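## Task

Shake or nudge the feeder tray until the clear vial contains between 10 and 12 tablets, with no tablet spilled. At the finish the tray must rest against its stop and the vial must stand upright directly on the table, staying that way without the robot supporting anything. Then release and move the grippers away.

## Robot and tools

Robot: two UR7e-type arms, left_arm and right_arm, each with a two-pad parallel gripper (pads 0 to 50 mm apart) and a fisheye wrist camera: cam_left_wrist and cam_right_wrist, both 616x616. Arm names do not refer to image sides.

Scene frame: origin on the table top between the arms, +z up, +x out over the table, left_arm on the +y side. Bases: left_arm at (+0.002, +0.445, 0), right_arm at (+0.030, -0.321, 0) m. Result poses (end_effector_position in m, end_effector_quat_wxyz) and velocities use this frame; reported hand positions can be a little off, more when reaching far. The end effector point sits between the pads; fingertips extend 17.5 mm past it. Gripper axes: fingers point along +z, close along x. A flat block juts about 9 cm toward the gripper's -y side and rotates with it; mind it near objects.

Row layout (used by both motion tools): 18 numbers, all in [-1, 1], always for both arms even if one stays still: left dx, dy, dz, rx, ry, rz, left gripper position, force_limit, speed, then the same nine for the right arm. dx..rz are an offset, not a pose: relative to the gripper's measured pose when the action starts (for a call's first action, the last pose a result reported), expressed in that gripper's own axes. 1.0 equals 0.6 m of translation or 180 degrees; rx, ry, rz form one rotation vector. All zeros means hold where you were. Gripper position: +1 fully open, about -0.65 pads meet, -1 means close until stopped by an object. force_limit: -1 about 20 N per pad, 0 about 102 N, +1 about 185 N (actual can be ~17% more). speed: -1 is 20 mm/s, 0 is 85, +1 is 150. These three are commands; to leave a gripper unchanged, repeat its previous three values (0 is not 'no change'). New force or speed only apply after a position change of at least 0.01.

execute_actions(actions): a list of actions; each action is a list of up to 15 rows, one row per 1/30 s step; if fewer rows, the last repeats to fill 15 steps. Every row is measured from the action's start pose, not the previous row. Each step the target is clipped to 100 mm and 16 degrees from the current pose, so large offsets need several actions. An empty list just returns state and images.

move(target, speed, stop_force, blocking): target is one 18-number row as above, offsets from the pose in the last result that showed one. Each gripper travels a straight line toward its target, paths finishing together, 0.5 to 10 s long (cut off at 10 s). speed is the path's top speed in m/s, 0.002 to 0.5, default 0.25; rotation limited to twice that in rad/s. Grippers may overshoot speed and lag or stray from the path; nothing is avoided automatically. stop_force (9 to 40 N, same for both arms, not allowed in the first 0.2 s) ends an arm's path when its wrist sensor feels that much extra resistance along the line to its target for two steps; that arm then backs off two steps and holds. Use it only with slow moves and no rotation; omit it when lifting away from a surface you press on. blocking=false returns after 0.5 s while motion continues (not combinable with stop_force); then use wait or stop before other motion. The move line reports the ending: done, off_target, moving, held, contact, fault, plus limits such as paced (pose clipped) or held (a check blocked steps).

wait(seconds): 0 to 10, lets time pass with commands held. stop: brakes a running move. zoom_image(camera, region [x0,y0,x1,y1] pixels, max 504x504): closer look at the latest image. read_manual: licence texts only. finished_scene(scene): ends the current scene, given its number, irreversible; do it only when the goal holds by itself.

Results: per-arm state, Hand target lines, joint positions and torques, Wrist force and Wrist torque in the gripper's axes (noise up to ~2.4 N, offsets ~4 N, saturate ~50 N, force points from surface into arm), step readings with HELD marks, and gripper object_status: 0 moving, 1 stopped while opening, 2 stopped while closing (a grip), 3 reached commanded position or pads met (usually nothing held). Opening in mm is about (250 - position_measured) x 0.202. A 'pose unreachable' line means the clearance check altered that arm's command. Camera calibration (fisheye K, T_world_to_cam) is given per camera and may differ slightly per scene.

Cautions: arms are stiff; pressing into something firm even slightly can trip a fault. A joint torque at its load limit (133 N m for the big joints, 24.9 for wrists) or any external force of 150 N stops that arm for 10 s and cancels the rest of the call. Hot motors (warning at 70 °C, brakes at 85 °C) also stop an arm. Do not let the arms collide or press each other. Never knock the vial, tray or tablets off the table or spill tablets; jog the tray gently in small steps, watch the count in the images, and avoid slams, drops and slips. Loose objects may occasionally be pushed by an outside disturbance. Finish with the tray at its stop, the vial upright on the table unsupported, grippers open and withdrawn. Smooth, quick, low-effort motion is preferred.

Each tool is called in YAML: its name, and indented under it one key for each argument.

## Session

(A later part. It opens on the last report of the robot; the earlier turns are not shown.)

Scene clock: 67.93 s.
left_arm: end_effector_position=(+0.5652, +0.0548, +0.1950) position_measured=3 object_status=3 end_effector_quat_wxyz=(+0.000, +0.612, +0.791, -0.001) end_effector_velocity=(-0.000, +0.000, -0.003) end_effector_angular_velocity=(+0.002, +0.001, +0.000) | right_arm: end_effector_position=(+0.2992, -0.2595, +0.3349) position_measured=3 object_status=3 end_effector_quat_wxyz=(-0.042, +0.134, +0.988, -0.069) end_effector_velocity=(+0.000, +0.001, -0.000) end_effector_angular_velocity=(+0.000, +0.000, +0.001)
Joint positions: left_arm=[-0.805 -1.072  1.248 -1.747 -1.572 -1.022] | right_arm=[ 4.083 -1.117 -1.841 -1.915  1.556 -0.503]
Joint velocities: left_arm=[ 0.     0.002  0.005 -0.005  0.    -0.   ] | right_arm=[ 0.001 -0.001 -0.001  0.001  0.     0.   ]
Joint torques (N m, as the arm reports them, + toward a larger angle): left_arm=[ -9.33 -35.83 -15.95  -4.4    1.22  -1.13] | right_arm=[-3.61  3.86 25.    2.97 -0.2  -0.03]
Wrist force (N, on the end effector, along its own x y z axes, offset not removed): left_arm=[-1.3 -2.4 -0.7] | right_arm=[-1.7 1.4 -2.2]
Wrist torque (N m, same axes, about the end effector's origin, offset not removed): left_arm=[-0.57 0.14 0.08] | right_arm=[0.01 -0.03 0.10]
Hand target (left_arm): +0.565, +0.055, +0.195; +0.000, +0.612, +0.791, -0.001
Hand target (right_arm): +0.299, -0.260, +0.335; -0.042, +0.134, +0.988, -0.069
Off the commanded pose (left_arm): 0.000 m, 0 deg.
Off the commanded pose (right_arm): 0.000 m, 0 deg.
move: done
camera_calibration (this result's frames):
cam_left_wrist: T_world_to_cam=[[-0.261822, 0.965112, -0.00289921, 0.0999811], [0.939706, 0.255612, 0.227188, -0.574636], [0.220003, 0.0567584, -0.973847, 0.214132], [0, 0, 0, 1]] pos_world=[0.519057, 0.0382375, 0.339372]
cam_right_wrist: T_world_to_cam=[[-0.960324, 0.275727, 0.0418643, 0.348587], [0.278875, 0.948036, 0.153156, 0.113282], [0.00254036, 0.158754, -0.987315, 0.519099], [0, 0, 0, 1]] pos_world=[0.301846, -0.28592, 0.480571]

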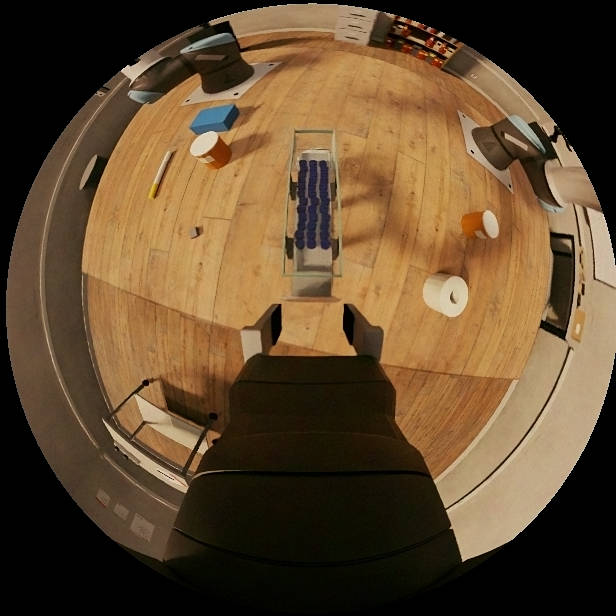

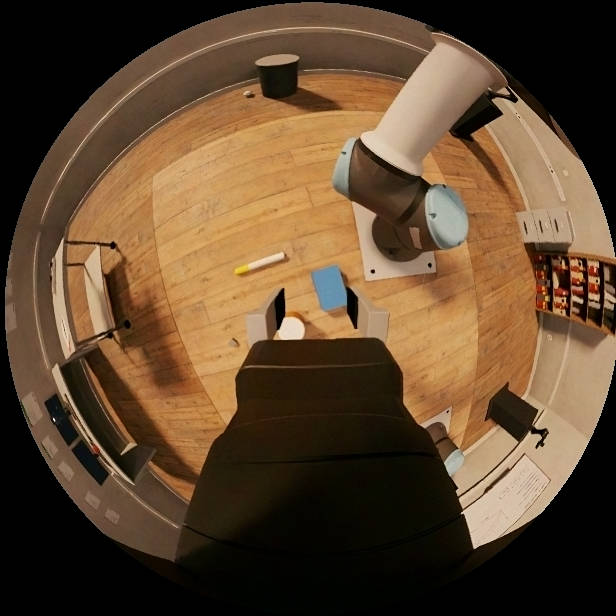

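move:
  target: [0,-0.008,0.05,0,0,0,1,0,1,0,0,0,0,0,0,1,0,0]
  speed: 0.015
  stop_force: 10

move:
  target: [0,0,0,0,0,0,-1,-0.7,0,0,0,0,0,0,0,1,0,0]

move:
  target: [0,-0.012,0.0015,0,0,0,-1,-0.7,0,0,0,0,0,0,0,1,0,0]
  speed: 0.01
  stop_force: 20

move:
  target: [0,0,0,0,0,0,1,0,1,0,0,0,0,0,0,1,0,0]

zoom_image:
  camera: "cam_left_wrist"
  region: [180,100,440,360]

Scene clock: 80.83 s.
left_arm: end_effector_position=(+0.5606, +0.0536, +0.1653) position_measured=3 object_status=3 end_effector_quat_wxyz=(+0.000, +0.612, +0.791, -0.001) end_effector_velocity=(-0.001, -0.000, -0.002) end_effector_angular_velocity=(-0.001, +0.000, -0.000) | right_arm: end_effector_position=(+0.2992, -0.2595, +0.3349) position_measured=3 object_status=3 end_effector_quat_wxyz=(-0.042, +0.134, +0.988, -0.069) end_effector_velocity=(-0.000, -0.000, +0.000) end_effector_angular_velocity=(+0.001, -0.000, -0.000)
Joint positions: left_arm=[-0.811 -1.065  1.314 -1.82  -1.572 -1.028] | right_arm=[ 4.083 -1.117 -1.841 -1.915  1.556 -0.503]
Joint velocities: left_arm=[-0.001  0.     0.006 -0.006 -0.001 -0.001] | right_arm=[-0.     0.002  0.    -0.     0.001 -0.   ]
Joint torques (N m, as the arm reports them, + toward a larger angle): left_arm=[ -9.76 -36.24 -17.99  -4.37  -0.4   -1.13] | right_arm=[-3.99  3.81 24.64  2.88 -0.08 -0.06]
Wrist force (N, on the end effector, along its own x y z axes, offset not removed): left_arm=[-0.8 -0.8 0.4] | right_arm=[-3.1 0.5 0.6]
Wrist torque (N m, same axes, about the end effector's origin, offset not removed): left_arm=[-0.17 0.11 -0.05] | right_arm=[-0.02 0.36 0.25]
Hand target (left_arm): +0.561, +0.054, +0.165; +0.000, +0.612, +0.791, -0.001
Hand target (right_arm): +0.299, -0.260, +0.335; -0.042, +0.134, +0.988, -0.069
Off the commanded pose (left_arm): 0.000 m, 0 deg.
Off the commanded pose (right_arm): 0.000 m, 0 deg.
move: done
camera_calibration (this result's frames):
cam_left_wrist: T_world_to_cam=[[-0.26182, 0.965112, -0.00287598, 0.0998375], [0.939712, 0.255607, 0.227169, -0.563235], [0.219979, 0.056775, -0.973851, 0.186292], [0, 0, 0, 1]] pos_world=[0.514438, 0.0370354, 0.309658]
cam_right_wrist: T_world_to_cam=[[-0.960324, 0.275727, 0.0418644, 0.348587], [0.278875, 0.948036, 0.153156, 0.113282], [0.00254028, 0.158754, -0.987315, 0.519099], [0, 0, 0, 1]] pos_world=[0.301846, -0.28592, 0.480571]

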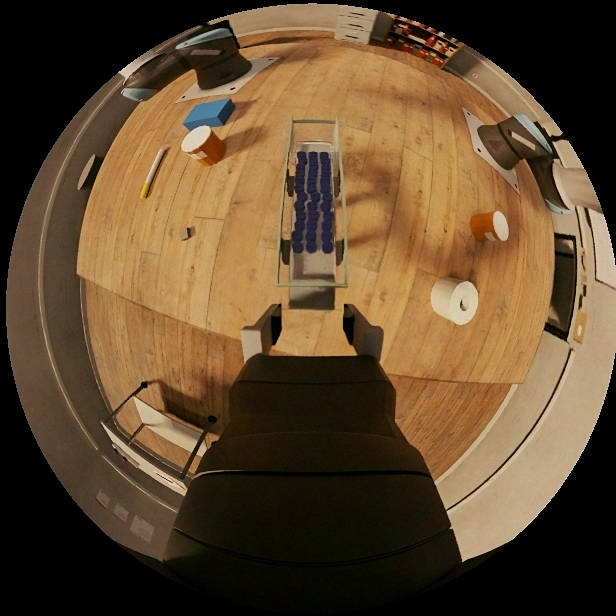

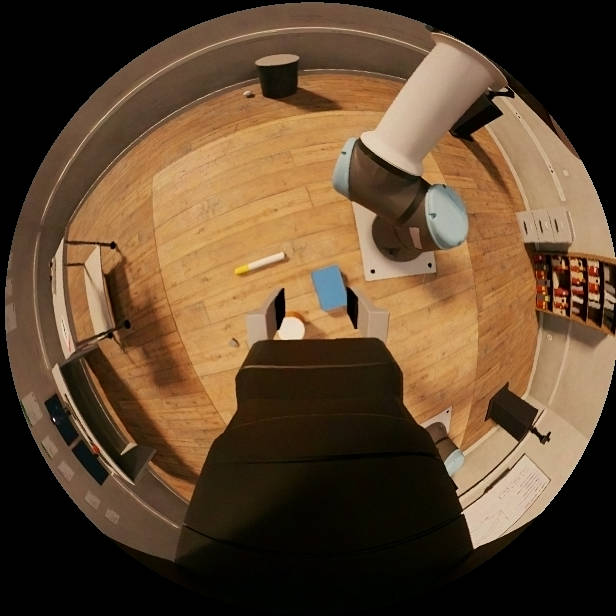

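Scene clock: 81.33 s.
left_arm: end_effector_position=(+0.5605, +0.0535, +0.1652) position_measured=35 object_status=2 end_effector_quat_wxyz=(+0.000, +0.612, +0.791, -0.001) end_effector_velocity=(-0.000, +0.000, -0.001) end_effector_angular_velocity=(+0.002, +0.002, -0.000) | right_arm: end_effector_position=(+0.2992, -0.2595, +0.3349) position_measured=3 object_status=3 end_effector_quat_wxyz=(-0.042, +0.134, +0.988, -0.069) end_effector_velocity=(+0.000, +0.001, +0.000) end_effector_angular_velocity=(+0.001, -0.001, +0.001)
Joint positions: left_arm=[-0.811 -1.065  1.314 -1.82  -1.572 -1.028] | right_arm=[ 4.083 -1.117 -1.841 -1.915  1.556 -0.503]
Joint velocities: left_arm=[ 0.     0.002 -0.001  0.002 -0.     0.   ] | right_arm=[ 0.001 -0.     0.001  0.001 -0.     0.   ]
Joint torques (N m, as the arm reports them, + toward a larger angle): left_arm=[  7.22 -43.62 -26.94   2.74   3.1    1.36] | right_arm=[-3.54  4.37 25.23  2.87 -0.17 -0.07]
Wrist force (N, on the end effector, along its own x y z axes, offset not removed): left_arm=[-18.2 4.0 6.9] | right_arm=[-1.6 0.5 0.9]
Wrist torque (N m, same axes, about the end effector's origin, offset not removed): left_arm=[-0.01 -0.49 -0.30] | right_arm=[-0.07 0.07 0.16]
Hand target (left_arm): +0.561, +0.054, +0.165; +0.000, +0.612, +0.791, -0.001
Hand target (right_arm): +0.299, -0.260, +0.335; -0.042, +0.134, +0.988, -0.069
Off the commanded pose (left_arm): 0.000 m, 0 deg.
Off the commanded pose (right_arm): 0.000 m, 0 deg.
move: done
camera_calibration (this result's frames):
cam_left_wrist: T_world_to_cam=[[-0.261796, 0.965119, -0.00287073, 0.0998764], [0.939733, 0.255585, 0.227107, -0.563161], [0.219919, 0.056758, -0.973865, 0.186283], [0, 0, 0, 1]] pos_world=[0.514401, 0.0369697, 0.309599]
cam_right_wrist: T_world_to_cam=[[-0.960324, 0.275727, 0.0418642, 0.348587], [0.278875, 0.948036, 0.153156, 0.113282], [0.0025405, 0.158754, -0.987315, 0.519099], [0, 0, 0, 1]] pos_world=[0.301846, -0.28592, 0.480571]

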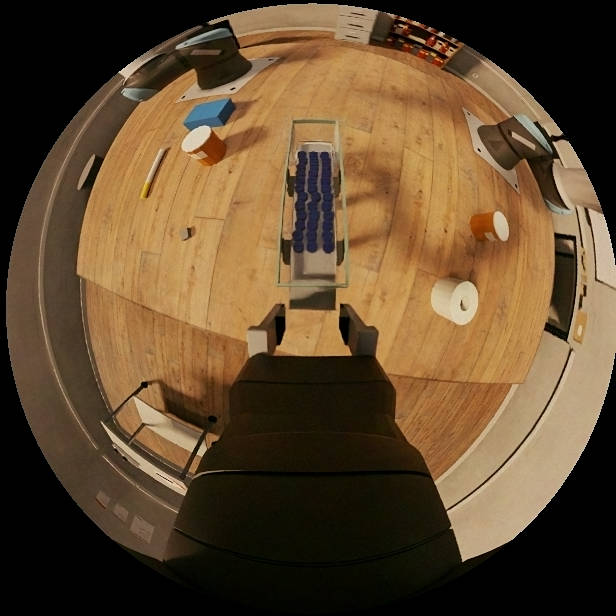

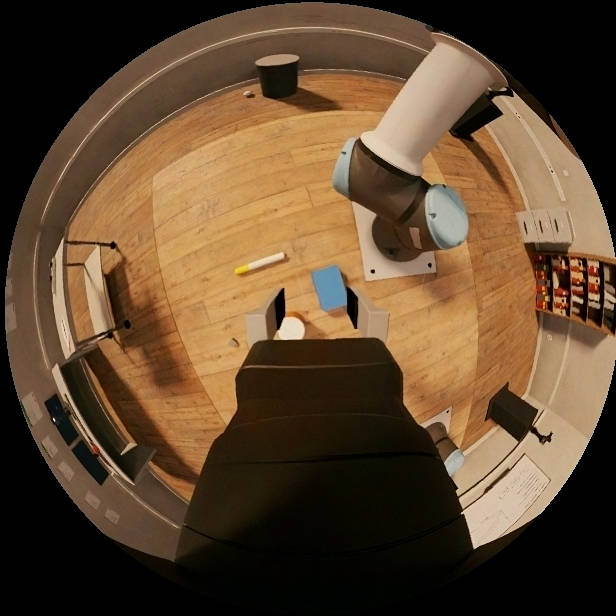

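Scene clock: 82.27 s.
left_arm: end_effector_position=(+0.5538, +0.0518, +0.1642) position_measured=35 object_status=2 end_effector_quat_wxyz=(+0.000, +0.612, +0.791, -0.001) end_effector_velocity=(-0.002, -0.001, +0.000) end_effector_angular_velocity=(-0.001, -0.000, +0.001) | right_arm: end_effector_position=(+0.2992, -0.2595, +0.3349) position_measured=3 object_status=3 end_effector_quat_wxyz=(-0.042, +0.134, +0.988, -0.069) end_effector_velocity=(-0.000, -0.000, +0.000) end_effector_angular_velocity=(+0.000, +0.000, -0.000)
Joint positions: left_arm=[-0.819 -1.075  1.332 -1.828 -1.572 -1.036] | right_arm=[ 4.083 -1.117 -1.841 -1.915  1.556 -0.503]
Joint velocities: left_arm=[-0.003 -0.004  0.006 -0.002 -0.    -0.004] | right_arm=[-0.     0.001  0.    -0.001  0.     0.   ]
Joint torques (N m, as the arm reports them, + toward a larger angle): left_arm=[ -7.07 -83.34 -21.65   1.08  -0.28   0.27] | right_arm=[-3.67  3.97 25.47  2.9  -0.15 -0.01]
Wrist force (N, on the end effector, along its own x y z axes, offset not removed): left_arm=[-24.9 14.9 33.9] | right_arm=[-1.0 -1.0 1.3]
Wrist torque (N m, same axes, about the end effector's origin, offset not removed): left_arm=[-0.89 -0.44 -0.34] | right_arm=[-0.35 0.03 0.16]
Hand target (left_arm): +0.554, +0.052, +0.164; +0.000, +0.612, +0.791, -0.001
Hand target (right_arm): +0.299, -0.260, +0.335; -0.042, +0.134, +0.988, -0.069
Off the commanded pose (left_arm): 0.000 m, 0 deg.
Off the commanded pose (right_arm): 0.000 m, 0 deg.
move: done
camera_calibration (this result's frames):
cam_left_wrist: T_world_to_cam=[[-0.261809, 0.965116, -0.00265808, 0.0997382], [0.939764, 0.255557, 0.227013, -0.556181], [0.219774, 0.0569362, -0.973888, 0.186968], [0, 0, 0, 1]] pos_world=[0.5077, 0.0352316, 0.308611]
cam_right_wrist: T_world_to_cam=[[-0.960324, 0.275727, 0.0418644, 0.348587], [0.278875, 0.948036, 0.153156, 0.113282], [0.0025403, 0.158754, -0.987315, 0.519099], [0, 0, 0, 1]] pos_world=[0.301846, -0.28592, 0.480571]

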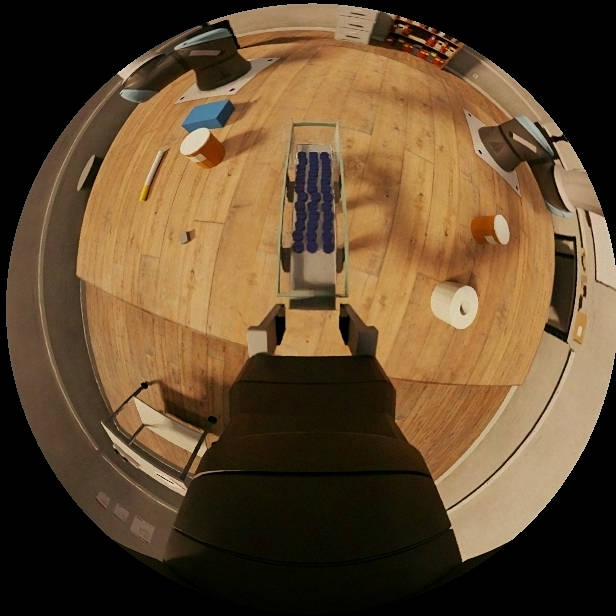

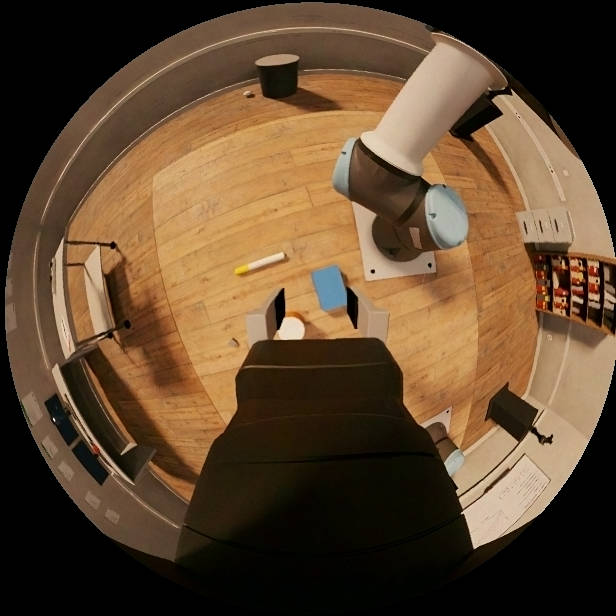

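Scene clock: 82.77 s.
left_arm: end_effector_position=(+0.5537, +0.0518, +0.1644) position_measured=3 object_status=3 end_effector_quat_wxyz=(+0.000, +0.612, +0.790, -0.001) end_effector_velocity=(+0.001, -0.000, -0.000) end_effector_angular_velocity=(-0.001, -0.001, +0.001) | right_arm: end_effector_position=(+0.2992, -0.2595, +0.3349) position_measured=3 object_status=3 end_effector_quat_wxyz=(-0.042, +0.134, +0.988, -0.069) end_effector_velocity=(+0.001, +0.000, -0.000) end_effector_angular_velocity=(-0.001, -0.001, +0.000)
Joint positions: left_arm=[-0.82  -1.076  1.332 -1.828 -1.572 -1.036] | right_arm=[ 4.083 -1.117 -1.841 -1.915  1.556 -0.503]
Joint velocities: left_arm=[ 0.     0.001 -0.001 -0.002  0.    -0.001] | right_arm=[-0.    -0.001 -0.     0.002 -0.001 -0.   ]
Joint torques (N m, as the arm reports them, + toward a larger angle): left_arm=[  9.03 -35.3  -30.9   -4.27  -0.48   1.35] | right_arm=[-3.85  4.26 24.9   2.94 -0.11 -0.02]
Wrist force (N, on the end effector, along its own x y z axes, offset not removed): left_arm=[0.1 -1.7 -0.5] | right_arm=[-2.3 -0.3 0.7]
Wrist torque (N m, same axes, about the end effector's origin, offset not removed): left_arm=[-0.37 0.05 -0.05] | right_arm=[-0.07 0.30 0.33]
Hand target (left_arm): +0.554, +0.052, +0.164; +0.000, +0.612, +0.791, -0.001
Hand target (right_arm): +0.299, -0.260, +0.335; -0.042, +0.134, +0.988, -0.069
Off the commanded pose (left_arm): 0.000 m, 0 deg.
Off the commanded pose (right_arm): 0.000 m, 0 deg.
move: done
camera_calibration (this result's frames):
cam_left_wrist: T_world_to_cam=[[-0.261769, 0.965126, -0.00286369, 0.0997701], [0.939737, 0.255556, 0.227126, -0.556153], [0.219937, 0.0567633, -0.973861, 0.187083], [0, 0, 0, 1]] pos_world=[0.507608, 0.0352183, 0.308796]
cam_right_wrist: T_world_to_cam=[[-0.960324, 0.275727, 0.0418642, 0.348587], [0.278875, 0.948036, 0.153156, 0.113282], [0.00254045, 0.158754, -0.987315, 0.519099], [0, 0, 0, 1]] pos_world=[0.301846, -0.28592, 0.480571]

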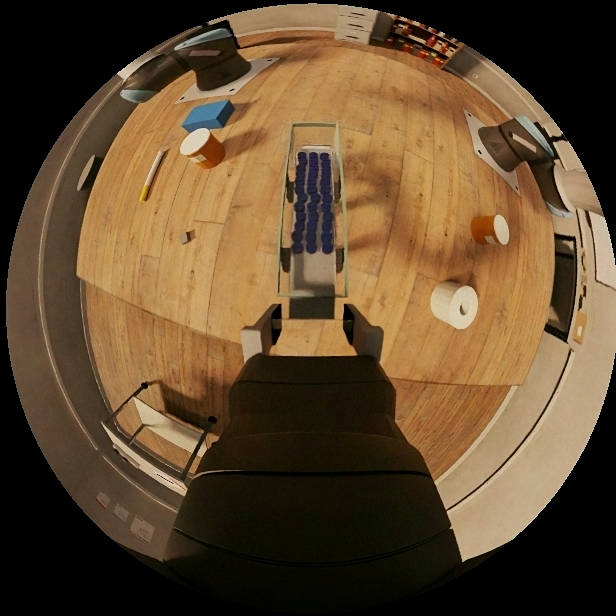

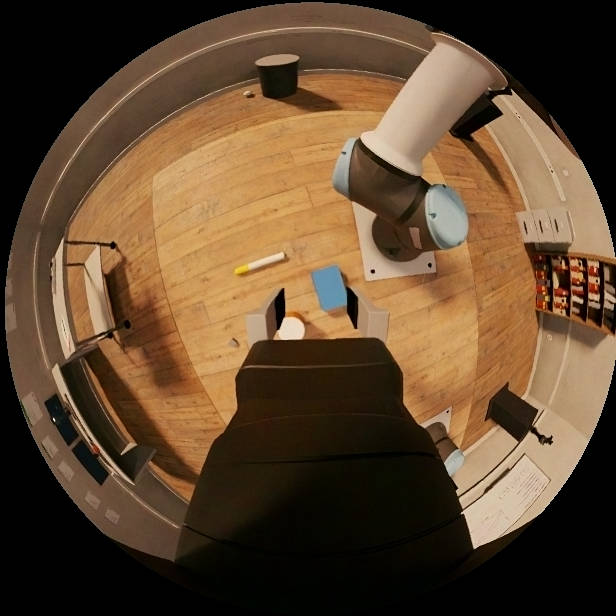

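Region (180, 100, 440, 360) of cam_left_wrist's 616x616 image, scaled by 1.938, with more detail than that image has.

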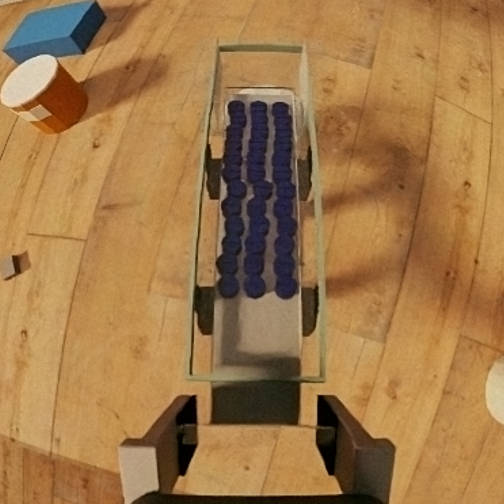

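Steeper slope; four cycles.

execute_actions:
  actions:
    - [[-0.0008,0.012,-0.0024,0,0,0,1,0,1,0,0,0,0,0,0,1,0,0]]
    - [[0,0,0,0,0,0,-1,-0.7,0,0,0,0,0,0,0,1,0,0]]
    - [[0,-0.006,0.0012,0,0,0,-1,-0.7,0,0,0,0,0,0,0,1,0,0]]
    - [[0,-0.006,0.0012,0,0,0,-1,-0.7,0,0,0,0,0,0,0,1,0,0]]
    - [[0,0,0,0,0,0,1,0,1,0,0,0,0,0,0,1,0,0]]
    - [[0,0.012,-0.0024,0,0,0,1,0,1,0,0,0,0,0,0,1,0,0]]
    - [[0,0,0,0,0,0,-1,-0.7,0,0,0,0,0,0,0,1,0,0]]
    - [[0,-0.006,0.0012,0,0,0,-1,-0.7,0,0,0,0,0,0,0,1,0,0]]
    - [[0,-0.006,0.0012,0,0,0,-1,-0.7,0,0,0,0,0,0,0,1,0,0]]
    - [[0,0,0,0,0,0,1,0,1,0,0,0,0,0,0,1,0,0]]
    - [[0,0.012,-0.0024,0,0,0,1,0,1,0,0,0,0,0,0,1,0,0]]
    - [[0,0,0,0,0,0,-1,-0.7,0,0,0,0,0,0,0,1,0,0]]
    - [[0,-0.006,0.0012,0,0,0,-1,-0.7,0,0,0,0,0,0,0,1,0,0]]
    - [[0,-0.006,0.0012,0,0,0,-1,-0.7,0,0,0,0,0,0,0,1,0,0]]
    - [[0,0,0,0,0,0,1,0,1,0,0,0,0,0,0,1,0,0]]
    - [[0,0.012,-0.0024,0,0,0,1,0,1,0,0,0,0,0,0,1,0,0]]
    - [[0,0,0,0,0,0,-1,-0.7,0,0,0,0,0,0,0,1,0,0]]
    - [[0,-0.006,0.0012,0,0,0,-1,-0.7,0,0,0,0,0,0,0,1,0,0]]
    - [[0,-0.006,0.0012,0,0,0,-1,-0.7,0,0,0,0,0,0,0,1,0,0]]
    - [[0,0,0,0,0,0,1,0,1,0,0,0,0,0,0,1,0,0]]
    - [[0,0,0,0,0,0,1,0,1,0,0,0,0,0,0,1,0,0]]

zoom_image:
  camera: "cam_left_wrist"
  region: [250,115,380,245]

Scene clock: 115.63 s.
left_arm: end_effector_position=(+0.5538, +0.0514, +0.1644) position_measured=3 object_status=3 end_effector_quat_wxyz=(+0.000, +0.612, +0.790, -0.001) end_effector_velocity=(+0.000, -0.000, +0.001) end_effector_angular_velocity=(-0.002, -0.001, +0.000) | right_arm: end_effector_position=(+0.2992, -0.2595, +0.3349) position_measured=3 object_status=3 end_effector_quat_wxyz=(-0.042, +0.134, +0.988, -0.069) end_effector_velocity=(+0.000, +0.000, -0.000) end_effector_angular_velocity=(-0.001, +0.001, -0.001)
Joint positions: left_arm=[-0.82  -1.075  1.331 -1.828 -1.572 -1.037] | right_arm=[ 4.083 -1.117 -1.841 -1.915  1.556 -0.503]
Joint velocities: left_arm=[-0.    -0.001 -0.    -0.001 -0.    -0.   ] | right_arm=[-0.001 -0.001 -0.     0.     0.     0.   ]
Joint torques (N m, as the arm reports them, + toward a larger angle): left_arm=[ -1.22 -48.39 -24.8   -2.38  -0.74  -0.22] | right_arm=[-4.48  3.93 24.92  2.93 -0.09 -0.01]
Wrist force (N, on the end effector, along its own x y z axes, offset not removed): left_arm=[-0.2 -3.2 0.7] | right_arm=[-2.9 -0.4 0.4]
Wrist torque (N m, same axes, about the end effector's origin, offset not removed): left_arm=[-0.64 0.10 -0.15] | right_arm=[-0.18 0.30 0.21]
Hand target (left_arm): +0.554, +0.051, +0.164; +0.000, +0.612, +0.790, -0.001
Hand target (right_arm): +0.299, -0.260, +0.335; -0.042, +0.134, +0.988, -0.069
Off the commanded pose (left_arm): 0.000 m, 0 deg.
Off the commanded pose (right_arm): 0.000 m, 0 deg.
Step readings (end_effector_position; steps 1 to 15: 1st action; 16 to 30: 2nd action; 31 to 45: 3rd action; 46 to 60: 4th action; 61 to 75: 5th action; 76 to 90: 6th action; 91 to 105: 7th action; 106 to 120: 8th action; 121 to 135: 9th action; 136 to 150: 10th action; 151 to 165: 11th action; 166 to 180: 12th action; 181 to 195: 13th action):
0: left_arm (+0.5538, +0.0518, +0.1642) | right_arm (+0.2992, -0.2595, +0.3349)
1: left_arm (+0.5538, +0.0518, +0.1642) | right_arm (+0.2992, -0.2595, +0.3349)
2: left_arm (+0.5547, +0.0520, +0.1643) | right_arm (+0.2992, -0.2595, +0.3349)
4: left_arm (+0.5572, +0.0525, +0.1650) | right_arm (+0.2992, -0.2595, +0.3349)
8: left_arm (+0.5597, +0.0529, +0.1656) | right_arm (+0.2992, -0.2595, +0.3349)
15: left_arm (+0.5607, +0.0531, +0.1658) | right_arm (+0.2992, -0.2595, +0.3349)
16: left_arm (+0.5607, +0.0531, +0.1658) | right_arm (+0.2992, -0.2595, +0.3349)
17: left_arm (+0.5607, +0.0531, +0.1658) | right_arm (+0.2992, -0.2595, +0.3349)
19: left_arm (+0.5607, +0.0531, +0.1658) | right_arm (+0.2992, -0.2595, +0.3349)
23: left_arm (+0.5607, +0.0531, +0.1658) | right_arm (+0.2992, -0.2595, +0.3349)
30: left_arm (+0.5607, +0.0531, +0.1658) | right_arm (+0.2992, -0.2595, +0.3349)
31: left_arm (+0.5607, +0.0531, +0.1658) | right_arm (+0.2992, -0.2595, +0.3349)
32: left_arm (+0.5603, +0.0530, +0.1656) | right_arm (+0.2992, -0.2595, +0.3349)
34: left_arm (+0.5591, +0.0527, +0.1653) | right_arm (+0.2992, -0.2595, +0.3349)
38: left_arm (+0.5578, +0.0524, +0.1650) | right_arm (+0.2992, -0.2595, +0.3349)
45: left_arm (+0.5573, +0.0522, +0.1650) | right_arm (+0.2992, -0.2595, +0.3349)
46: left_arm (+0.5573, +0.0522, +0.1650) | right_arm (+0.2992, -0.2595, +0.3349)
47: left_arm (+0.5568, +0.0521, +0.1649) | right_arm (+0.2992, -0.2595, +0.3349)
49: left_arm (+0.5556, +0.0518, +0.1646) | right_arm (+0.2992, -0.2595, +0.3349)
53: left_arm (+0.5544, +0.0515, +0.1644) | right_arm (+0.2992, -0.2595, +0.3349)
60: left_arm (+0.5539, +0.0514, +0.1643) | right_arm (+0.2992, -0.2595, +0.3349)
61: left_arm (+0.5539, +0.0514, +0.1643) | right_arm (+0.2992, -0.2595, +0.3349)
62: left_arm (+0.5539, +0.0513, +0.1644) | right_arm (+0.2992, -0.2595, +0.3349)
64: left_arm (+0.5538, +0.0513, +0.1644) | right_arm (+0.2992, -0.2595, +0.3349)
68: left_arm (+0.5538, +0.0513, +0.1644) | right_arm (+0.2992, -0.2595, +0.3349)
75: left_arm (+0.5539, +0.0513, +0.1644) | right_arm (+0.2992, -0.2595, +0.3349)
76: left_arm (+0.5539, +0.0513, +0.1644) | right_arm (+0.2992, -0.2595, +0.3349)
77: left_arm (+0.5547, +0.0516, +0.1645) | right_arm (+0.2992, -0.2595, +0.3349)
79: left_arm (+0.5571, +0.0522, +0.1651) | right_arm (+0.2992, -0.2595, +0.3349)
83: left_arm (+0.5597, +0.0529, +0.1657) | right_arm (+0.2992, -0.2595, +0.3349)
90: left_arm (+0.5607, +0.0531, +0.1658) | right_arm (+0.2992, -0.2595, +0.3349)
91: left_arm (+0.5607, +0.0531, +0.1658) | right_arm (+0.2992, -0.2595, +0.3349)
92: left_arm (+0.5607, +0.0531, +0.1658) | right_arm (+0.2992, -0.2595, +0.3349)
94: left_arm (+0.5607, +0.0531, +0.1658) | right_arm (+0.2992, -0.2595, +0.3349)
98: left_arm (+0.5607, +0.0531, +0.1658) | right_arm (+0.2992, -0.2595, +0.3349)
105: left_arm (+0.5607, +0.0531, +0.1658) | right_arm (+0.2992, -0.2595, +0.3349)
106: left_arm (+0.5607, +0.0531, +0.1658) | right_arm (+0.2992, -0.2595, +0.3349)
107: left_arm (+0.5603, +0.0530, +0.1656) | right_arm (+0.2992, -0.2595, +0.3349)
109: left_arm (+0.5591, +0.0527, +0.1653) | right_arm (+0.2992, -0.2595, +0.3349)
113: left_arm (+0.5578, +0.0524, +0.1651) | right_arm (+0.2992, -0.2595, +0.3349)
120: left_arm (+0.5573, +0.0522, +0.1650) | right_arm (+0.2992, -0.2595, +0.3349)
121: left_arm (+0.5573, +0.0522, +0.1650) | right_arm (+0.2992, -0.2595, +0.3349)
122: left_arm (+0.5568, +0.0521, +0.1649) | right_arm (+0.2992, -0.2595, +0.3349)
124: left_arm (+0.5556, +0.0518, +0.1646) | right_arm (+0.2992, -0.2595, +0.3349)
128: left_arm (+0.5544, +0.0515, +0.1644) | right_arm (+0.2992, -0.2595, +0.3349)
135: left_arm (+0.5539, +0.0514, +0.1643) | right_arm (+0.2992, -0.2595, +0.3349)
136: left_arm (+0.5539, +0.0514, +0.1643) | right_arm (+0.2992, -0.2595, +0.3349)
137: left_arm (+0.5538, +0.0514, +0.1644) | right_arm (+0.2992, -0.2595, +0.3349)
139: left_arm (+0.5538, +0.0514, +0.1644) | right_arm (+0.2992, -0.2595, +0.3349)
143: left_arm (+0.5538, +0.0514, +0.1644) | right_arm (+0.2992, -0.2595, +0.3349)
150: left_arm (+0.5538, +0.0514, +0.1644) | right_arm (+0.2992, -0.2595, +0.3349)
151: left_arm (+0.5539, +0.0514, +0.1644) | right_arm (+0.2992, -0.2595, +0.3349)
152: left_arm (+0.5547, +0.0516, +0.1645) | right_arm (+0.2992, -0.2595, +0.3349)
154: left_arm (+0.5571, +0.0522, +0.1651) | right_arm (+0.2992, -0.2595, +0.3349)
158: left_arm (+0.5597, +0.0529, +0.1657) | right_arm (+0.2992, -0.2595, +0.3349)
165: left_arm (+0.5607, +0.0531, +0.1658) | right_arm (+0.2992, -0.2595, +0.3349)
166: left_arm (+0.5607, +0.0531, +0.1658) | right_arm (+0.2992, -0.2595, +0.3349)
167: left_arm (+0.5607, +0.0531, +0.1658) | right_arm (+0.2992, -0.2595, +0.3349)
169: left_arm (+0.5607, +0.0531, +0.1658) | right_arm (+0.2992, -0.2595, +0.3349)
173: left_arm (+0.5607, +0.0531, +0.1658) | right_arm (+0.2992, -0.2595, +0.3349)
180: left_arm (+0.5607, +0.0531, +0.1658) | right_arm (+0.2992, -0.2595, +0.3349)
181: left_arm (+0.5607, +0.0531, +0.1658) | right_arm (+0.2992, -0.2595, +0.3349)
182: left_arm (+0.5603, +0.0530, +0.1656) | right_arm (+0.2992, -0.2595, +0.3349)
184: left_arm (+0.5591, +0.0527, +0.1653) | right_arm (+0.2992, -0.2595, +0.3349)
Lines left out of this list: 42.
camera_calibration (this result's frames):
cam_left_wrist: T_world_to_cam=[[-0.261684, 0.96515, -0.00276621, 0.10013], [0.939764, 0.255453, 0.227129, -0.55618], [0.21992, 0.0568365, -0.973861, 0.187091], [0, 0, 0, 1]] pos_world=[0.507735, 0.0348036, 0.308802]
cam_right_wrist: T_world_to_cam=[[-0.960324, 0.275727, 0.0418644, 0.348587], [0.278875, 0.948036, 0.153156, 0.113282], [0.00254026, 0.158754, -0.987315, 0.519099], [0, 0, 0, 1]] pos_world=[0.301846, -0.28592, 0.480571]

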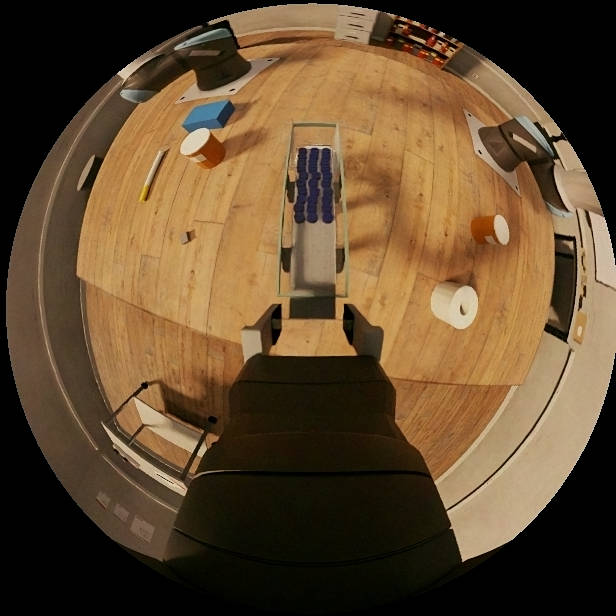

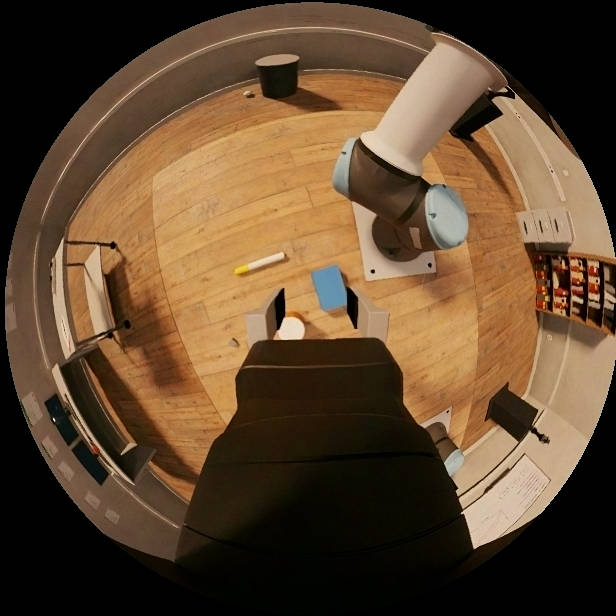

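Region (250, 115, 380, 245) of cam_left_wrist's 616x616 image, scaled by 3.877, with more detail than that image has.

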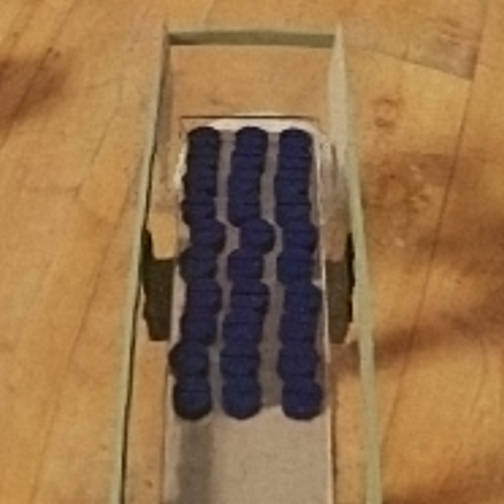

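10 rows. Two more cycles.

execute_actions:
  actions:
    - [[0,0.012,-0.0024,0,0,0,1,0,1,0,0,0,0,0,0,1,0,0]]
    - [[0,0,0,0,0,0,-1,-0.7,0,0,0,0,0,0,0,1,0,0]]
    - [[0,-0.006,0.0012,0,0,0,-1,-0.7,0,0,0,0,0,0,0,1,0,0]]
    - [[0,-0.006,0.0012,0,0,0,-1,-0.7,0,0,0,0,0,0,0,1,0,0]]
    - [[0,0,0,0,0,0,1,0,1,0,0,0,0,0,0,1,0,0]]
    - [[0,0.012,-0.0024,0,0,0,1,0,1,0,0,0,0,0,0,1,0,0]]
    - [[0,0,0,0,0,0,-1,-0.7,0,0,0,0,0,0,0,1,0,0]]
    - [[0,-0.006,0.0012,0,0,0,-1,-0.7,0,0,0,0,0,0,0,1,0,0]]
    - [[0,-0.006,0.0012,0,0,0,-1,-0.7,0,0,0,0,0,0,0,1,0,0]]
    - [[0,0,0,0,0,0,1,0,1,0,0,0,0,0,0,1,0,0]]
    - [[0,0,0,0,0,0,1,0,1,0,0,0,0,0,0,1,0,0]]

zoom_image:
  camera: "cam_left_wrist"
  region: [250,115,380,245]

Scene clock: 134.13 s.
left_arm: end_effector_position=(+0.5539, +0.0514, +0.1644) position_measured=3 object_status=3 end_effector_quat_wxyz=(+0.000, +0.613, +0.790, -0.001) end_effector_velocity=(-0.000, -0.000, -0.001) end_effector_angular_velocity=(+0.001, +0.001, -0.001) | right_arm: end_effector_position=(+0.2992, -0.2595, +0.3349) position_measured=3 object_status=3 end_effector_quat_wxyz=(-0.042, +0.134, +0.988, -0.069) end_effector_velocity=(-0.001, -0.001, +0.000) end_effector_angular_velocity=(-0.000, +0.000, -0.000)
Joint positions: left_arm=[-0.82  -1.075  1.331 -1.828 -1.572 -1.037] | right_arm=[ 4.083 -1.117 -1.841 -1.915  1.556 -0.503]
Joint velocities: left_arm=[-0.     0.001 -0.    -0.    -0.     0.   ] | right_arm=[-0.     0.001 -0.    -0.002 -0.     0.   ]
Joint torques (N m, as the arm reports them, + toward a larger angle): left_arm=[ -1.46 -48.6  -24.79  -2.43  -0.64  -0.19] | right_arm=[-4.75  4.33 25.44  2.91 -0.1  -0.13]
Wrist force (N, on the end effector, along its own x y z axes, offset not removed): left_arm=[1.0 -1.4 0.3] | right_arm=[-2.3 1.7 -1.8]
Wrist torque (N m, same axes, about the end effector's origin, offset not removed): left_arm=[-0.26 -0.15 -0.05] | right_arm=[0.12 0.34 0.01]
Hand target (left_arm): +0.554, +0.051, +0.164; +0.000, +0.613, +0.790, -0.001
Hand target (right_arm): +0.299, -0.260, +0.335; -0.042, +0.134, +0.988, -0.069
Off the commanded pose (left_arm): 0.000 m, 0 deg.
Off the commanded pose (right_arm): 0.000 m, 0 deg.
Step readings (end_effector_position; steps 1 to 15: 1st action; 16 to 30: 2nd action; 31 to 45: 3rd action; 46 to 60: 4th action; 61 to 75: 5th action; 76 to 90: 6th action; 91 to 105: 7th action; 106 to 120: 8th action; 121 to 135: 9th action; 136 to 150: 10th action; 151 to 165: 11th action):
0: left_arm (+0.5538, +0.0514, +0.1644) | right_arm (+0.2992, -0.2595, +0.3349)
1: left_arm (+0.5539, +0.0514, +0.1644) | right_arm (+0.2992, -0.2595, +0.3349)
2: left_arm (+0.5546, +0.0516, +0.1646) | right_arm (+0.2992, -0.2595, +0.3349)
4: left_arm (+0.5571, +0.0522, +0.1652) | right_arm (+0.2992, -0.2595, +0.3349)
8: left_arm (+0.5597, +0.0529, +0.1657) | right_arm (+0.2992, -0.2595, +0.3349)
15: left_arm (+0.5607, +0.0531, +0.1658) | right_arm (+0.2992, -0.2595, +0.3349)
16: left_arm (+0.5607, +0.0532, +0.1658) | right_arm (+0.2992, -0.2595, +0.3349)
17: left_arm (+0.5607, +0.0532, +0.1658) | right_arm (+0.2992, -0.2595, +0.3349)
19: left_arm (+0.5607, +0.0532, +0.1658) | right_arm (+0.2992, -0.2595, +0.3349)
23: left_arm (+0.5607, +0.0532, +0.1658) | right_arm (+0.2992, -0.2595, +0.3349)
30: left_arm (+0.5607, +0.0532, +0.1658) | right_arm (+0.2992, -0.2595, +0.3349)
31: left_arm (+0.5607, +0.0532, +0.1658) | right_arm (+0.2992, -0.2595, +0.3349)
32: left_arm (+0.5603, +0.0531, +0.1657) | right_arm (+0.2992, -0.2595, +0.3349)
34: left_arm (+0.5591, +0.0527, +0.1653) | right_arm (+0.2992, -0.2595, +0.3349)
38: left_arm (+0.5578, +0.0524, +0.1651) | right_arm (+0.2992, -0.2595, +0.3349)
45: left_arm (+0.5573, +0.0523, +0.1651) | right_arm (+0.2992, -0.2595, +0.3349)
46: left_arm (+0.5573, +0.0523, +0.1651) | right_arm (+0.2992, -0.2595, +0.3349)
47: left_arm (+0.5568, +0.0521, +0.1650) | right_arm (+0.2992, -0.2595, +0.3349)
49: left_arm (+0.5556, +0.0518, +0.1647) | right_arm (+0.2992, -0.2595, +0.3349)
53: left_arm (+0.5544, +0.0515, +0.1644) | right_arm (+0.2992, -0.2595, +0.3349)
60: left_arm (+0.5539, +0.0514, +0.1643) | right_arm (+0.2992, -0.2595, +0.3349)
61: left_arm (+0.5539, +0.0514, +0.1643) | right_arm (+0.2992, -0.2595, +0.3349)
62: left_arm (+0.5539, +0.0514, +0.1644) | right_arm (+0.2992, -0.2595, +0.3349)
64: left_arm (+0.5539, +0.0514, +0.1644) | right_arm (+0.2992, -0.2595, +0.3349)
68: left_arm (+0.5539, +0.0514, +0.1644) | right_arm (+0.2992, -0.2595, +0.3349)
75: left_arm (+0.5539, +0.0514, +0.1644) | right_arm (+0.2992, -0.2595, +0.3349)
76: left_arm (+0.5539, +0.0514, +0.1644) | right_arm (+0.2992, -0.2595, +0.3349)
77: left_arm (+0.5547, +0.0516, +0.1646) | right_arm (+0.2992, -0.2595, +0.3349)
79: left_arm (+0.5571, +0.0523, +0.1652) | right_arm (+0.2992, -0.2595, +0.3349)
83: left_arm (+0.5597, +0.0529, +0.1657) | right_arm (+0.2992, -0.2595, +0.3349)
90: left_arm (+0.5607, +0.0532, +0.1658) | right_arm (+0.2992, -0.2595, +0.3349)
91: left_arm (+0.5607, +0.0532, +0.1658) | right_arm (+0.2992, -0.2595, +0.3349)
92: left_arm (+0.5607, +0.0532, +0.1658) | right_arm (+0.2992, -0.2595, +0.3349)
94: left_arm (+0.5607, +0.0532, +0.1659) | right_arm (+0.2992, -0.2595, +0.3349)
98: left_arm (+0.5607, +0.0532, +0.1659) | right_arm (+0.2992, -0.2595, +0.3349)
105: left_arm (+0.5607, +0.0532, +0.1659) | right_arm (+0.2992, -0.2595, +0.3349)
106: left_arm (+0.5607, +0.0532, +0.1658) | right_arm (+0.2992, -0.2595, +0.3349)
107: left_arm (+0.5603, +0.0531, +0.1657) | right_arm (+0.2992, -0.2595, +0.3349)
109: left_arm (+0.5591, +0.0528, +0.1653) | right_arm (+0.2992, -0.2595, +0.3349)
113: left_arm (+0.5578, +0.0524, +0.1651) | right_arm (+0.2992, -0.2595, +0.3349)
120: left_arm (+0.5573, +0.0523, +0.1651) | right_arm (+0.2992, -0.2595, +0.3349)
121: left_arm (+0.5573, +0.0523, +0.1651) | right_arm (+0.2992, -0.2595, +0.3349)
122: left_arm (+0.5568, +0.0522, +0.1650) | right_arm (+0.2992, -0.2595, +0.3349)
124: left_arm (+0.5556, +0.0518, +0.1647) | right_arm (+0.2992, -0.2595, +0.3349)
128: left_arm (+0.5544, +0.0515, +0.1644) | right_arm (+0.2992, -0.2595, +0.3349)
135: left_arm (+0.5539, +0.0514, +0.1643) | right_arm (+0.2992, -0.2595, +0.3349)
136: left_arm (+0.5539, +0.0514, +0.1643) | right_arm (+0.2992, -0.2595, +0.3349)
137: left_arm (+0.5539, +0.0514, +0.1644) | right_arm (+0.2992, -0.2595, +0.3349)
139: left_arm (+0.5539, +0.0514, +0.1644) | right_arm (+0.2992, -0.2595, +0.3349)
143: left_arm (+0.5539, +0.0514, +0.1644) | right_arm (+0.2992, -0.2595, +0.3349)
150: left_arm (+0.5539, +0.0514, +0.1644) | right_arm (+0.2992, -0.2595, +0.3349)
151: left_arm (+0.5539, +0.0514, +0.1644) | right_arm (+0.2992, -0.2595, +0.3349)
152: left_arm (+0.5539, +0.0514, +0.1644) | right_arm (+0.2992, -0.2595, +0.3349)
154: left_arm (+0.5539, +0.0514, +0.1644) | right_arm (+0.2992, -0.2595, +0.3349)
158: left_arm (+0.5539, +0.0514, +0.1644) | right_arm (+0.2992, -0.2595, +0.3349)
165: end_effector_position above
camera_calibration (this result's frames):
cam_left_wrist: T_world_to_cam=[[-0.261648, 0.96516, -0.00275088, 0.100083], [0.939773, 0.255413, 0.227137, -0.5562], [0.219926, 0.0568447, -0.973859, 0.187103], [0, 0, 0, 1]] pos_world=[0.507739, 0.0348285, 0.308821]
cam_right_wrist: T_world_to_cam=[[-0.960324, 0.275727, 0.0418642, 0.348587], [0.278875, 0.948036, 0.153156, 0.113282], [0.00254055, 0.158755, -0.987315, 0.519099], [0, 0, 0, 1]] pos_world=[0.301846, -0.28592, 0.480571]

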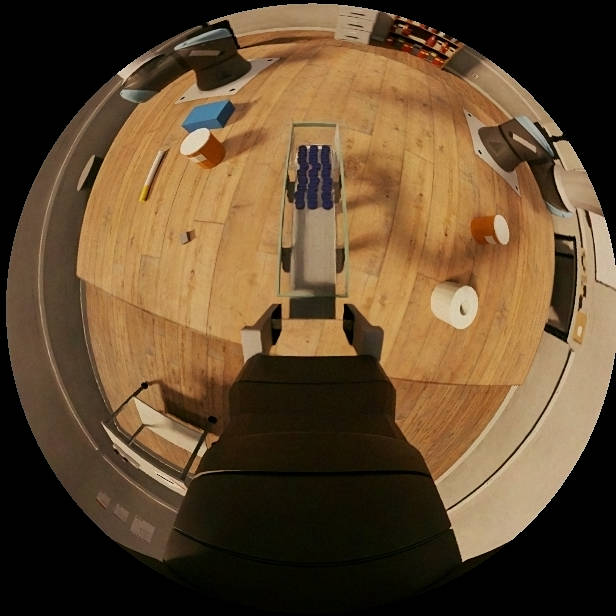

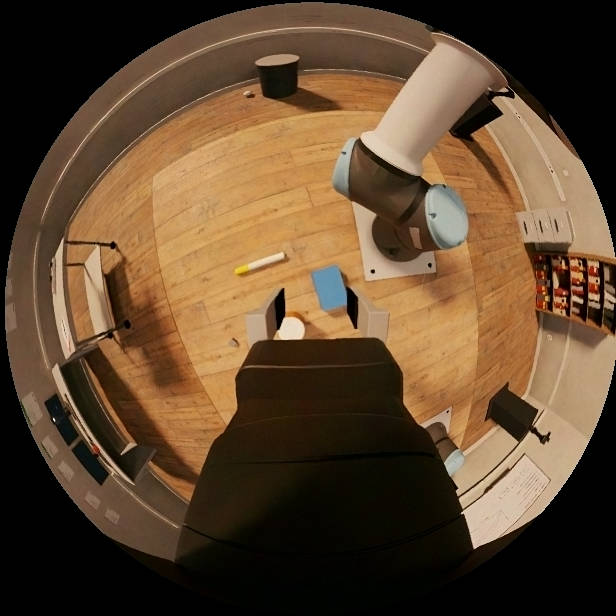

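Region (250, 115, 380, 245) of cam_left_wrist's 616x616 image, scaled by 3.877, with more detail than that image has.

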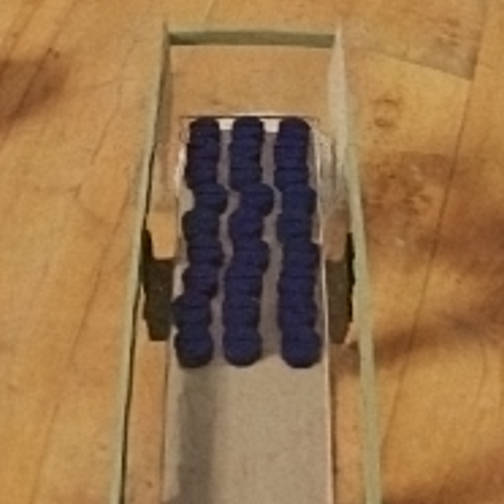

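9 rows; one slightly shorter stroke.

execute_actions:
  actions:
    - [[0,0.009,-0.0018,0,0,0,1,0,1,0,0,0,0,0,0,1,0,0]]
    - [[0,0,0,0,0,0,-1,-0.7,0,0,0,0,0,0,0,1,0,0]]
    - [[0,-0.0045,0.0009,0,0,0,-1,-0.7,0,0,0,0,0,0,0,1,0,0]]
    - [[0,-0.0045,0.0009,0,0,0,-1,-0.7,0,0,0,0,0,0,0,1,0,0]]
    - [[0,0,0,0,0,0,1,0,1,0,0,0,0,0,0,1,0,0]]
    - [[0,0,0,0,0,0,1,0,1,0,0,0,0,0,0,1,0,0]]

zoom_image:
  camera: "cam_left_wrist"
  region: [250,115,380,245]

Scene clock: 143.77 s.
left_arm: end_effector_position=(+0.5539, +0.0514, +0.1644) position_measured=3 object_status=3 end_effector_quat_wxyz=(+0.000, +0.613, +0.790, -0.001) end_effector_velocity=(+0.000, -0.000, +0.001) end_effector_angular_velocity=(-0.001, -0.001, +0.001) | right_arm: end_effector_position=(+0.2992, -0.2595, +0.3349) position_measured=3 object_status=3 end_effector_quat_wxyz=(-0.042, +0.134, +0.988, -0.069) end_effector_velocity=(+0.000, +0.000, -0.000) end_effector_angular_velocity=(+0.001, -0.002, -0.001)
Joint positions: left_arm=[-0.82  -1.075  1.331 -1.828 -1.572 -1.037] | right_arm=[ 4.083 -1.117 -1.841 -1.915  1.556 -0.503]
Joint velocities: left_arm=[ 0.    -0.001 -0.    -0.001 -0.    -0.001] | right_arm=[-0.001  0.    -0.     0.002 -0.     0.   ]
Joint torques (N m, as the arm reports them, + toward a larger angle): left_arm=[ -4.74 -51.95 -22.82  -2.44  -0.42  -0.42] | right_arm=[-4.04  3.98 24.8   2.83 -0.05 -0.03]
Wrist force (N, on the end effector, along its own x y z axes, offset not removed): left_arm=[-0.4 -2.0 0.0] | right_arm=[-1.1 -0.9 -1.0]
Wrist torque (N m, same axes, about the end effector's origin, offset not removed): left_arm=[-0.45 0.04 0.01] | right_arm=[-0.20 -0.04 -0.02]
Hand target (left_arm): +0.554, +0.051, +0.164; +0.000, +0.613, +0.790, -0.001
Hand target (right_arm): +0.299, -0.260, +0.335; -0.042, +0.134, +0.988, -0.069
Off the commanded pose (left_arm): 0.000 m, 0 deg.
Off the commanded pose (right_arm): 0.000 m, 0 deg.
Step readings (end_effector_position; steps 1 to 15: 1st action; 16 to 30: 2nd action; 31 to 45: 3rd action; 46 to 60: 4th action; 61 to 75: 5th action; 76 to 90: 6th action):
0: left_arm (+0.5539, +0.0514, +0.1644) | right_arm (+0.2992, -0.2595, +0.3349)
1: left_arm (+0.5539, +0.0514, +0.1644) | right_arm (+0.2992, -0.2595, +0.3349)
2: left_arm (+0.5545, +0.0515, +0.1646) | right_arm (+0.2992, -0.2595, +0.3349)
4: left_arm (+0.5563, +0.0520, +0.1650) | right_arm (+0.2992, -0.2595, +0.3349)
8: left_arm (+0.5582, +0.0525, +0.1654) | right_arm (+0.2992, -0.2595, +0.3349)
15: left_arm (+0.5590, +0.0527, +0.1655) | right_arm (+0.2992, -0.2595, +0.3349)
16: left_arm (+0.5590, +0.0527, +0.1655) | right_arm (+0.2992, -0.2595, +0.3349)
17: left_arm (+0.5590, +0.0527, +0.1655) | right_arm (+0.2992, -0.2595, +0.3349)
19: left_arm (+0.5590, +0.0527, +0.1655) | right_arm (+0.2992, -0.2595, +0.3349)
23: left_arm (+0.5590, +0.0527, +0.1655) | right_arm (+0.2992, -0.2595, +0.3349)
30: left_arm (+0.5590, +0.0527, +0.1655) | right_arm (+0.2992, -0.2595, +0.3349)
31: left_arm (+0.5590, +0.0527, +0.1655) | right_arm (+0.2992, -0.2595, +0.3349)
32: left_arm (+0.5587, +0.0527, +0.1654) | right_arm (+0.2992, -0.2595, +0.3349)
34: left_arm (+0.5578, +0.0524, +0.1651) | right_arm (+0.2992, -0.2595, +0.3349)
38: left_arm (+0.5569, +0.0522, +0.1649) | right_arm (+0.2992, -0.2595, +0.3349)
45: left_arm (+0.5565, +0.0521, +0.1649) | right_arm (+0.2992, -0.2595, +0.3349)
46: left_arm (+0.5564, +0.0521, +0.1649) | right_arm (+0.2992, -0.2595, +0.3349)
47: left_arm (+0.5561, +0.0520, +0.1648) | right_arm (+0.2992, -0.2595, +0.3349)
49: left_arm (+0.5552, +0.0518, +0.1646) | right_arm (+0.2992, -0.2595, +0.3349)
53: left_arm (+0.5542, +0.0515, +0.1644) | right_arm (+0.2992, -0.2595, +0.3349)
60: left_arm (+0.5539, +0.0514, +0.1643) | right_arm (+0.2992, -0.2595, +0.3349)
61: left_arm (+0.5539, +0.0514, +0.1643) | right_arm (+0.2992, -0.2595, +0.3349)
62: left_arm (+0.5539, +0.0514, +0.1644) | right_arm (+0.2992, -0.2595, +0.3349)
64: left_arm (+0.5539, +0.0514, +0.1644) | right_arm (+0.2992, -0.2595, +0.3349)
68: left_arm (+0.5539, +0.0514, +0.1644) | right_arm (+0.2992, -0.2595, +0.3349)
75: left_arm (+0.5539, +0.0514, +0.1644) | right_arm (+0.2992, -0.2595, +0.3349)
76: left_arm (+0.5539, +0.0514, +0.1644) | right_arm (+0.2992, -0.2595, +0.3349)
77: left_arm (+0.5539, +0.0514, +0.1644) | right_arm (+0.2992, -0.2595, +0.3349)
79: left_arm (+0.5539, +0.0514, +0.1644) | right_arm (+0.2992, -0.2595, +0.3349)
83: left_arm (+0.5539, +0.0514, +0.1644) | right_arm (+0.2992, -0.2595, +0.3349)
90: end_effector_position above
camera_calibration (this result's frames):
cam_left_wrist: T_world_to_cam=[[-0.261646, 0.96516, -0.00270786, 0.100058], [0.939781, 0.255404, 0.227113, -0.556203], [0.219892, 0.0568785, -0.973865, 0.187109], [0, 0, 0, 1]] pos_world=[0.507746, 0.0348423, 0.308811]
cam_right_wrist: T_world_to_cam=[[-0.960324, 0.275727, 0.0418643, 0.348587], [0.278875, 0.948036, 0.153156, 0.113282], [0.00254031, 0.158754, -0.987315, 0.519099], [0, 0, 0, 1]] pos_world=[0.301846, -0.28592, 0.480571]

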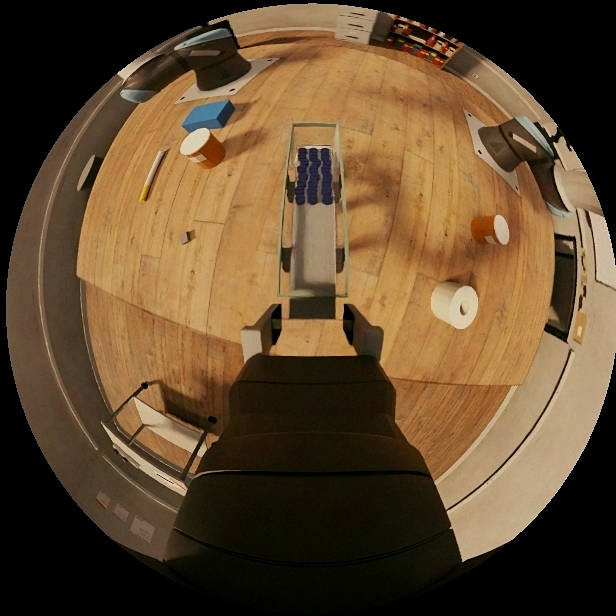

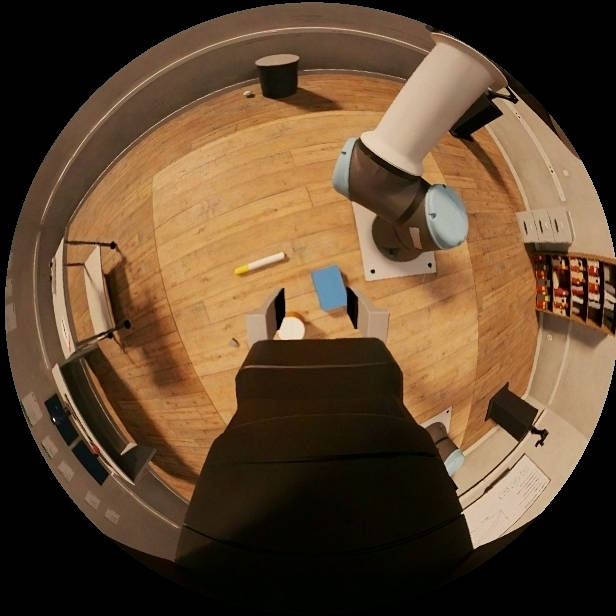

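Region (250, 115, 380, 245) of cam_left_wrist's 616x616 image, scaled by 3.877, with more detail than that image has.

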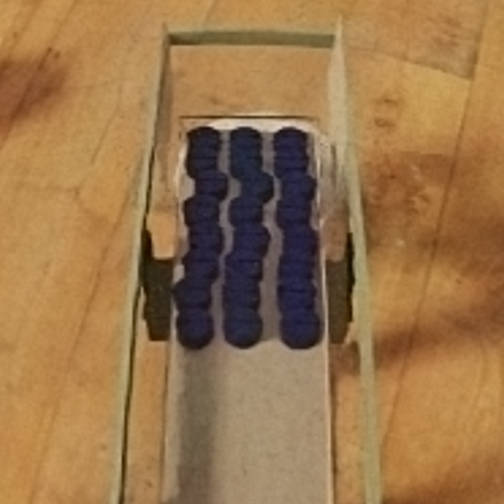

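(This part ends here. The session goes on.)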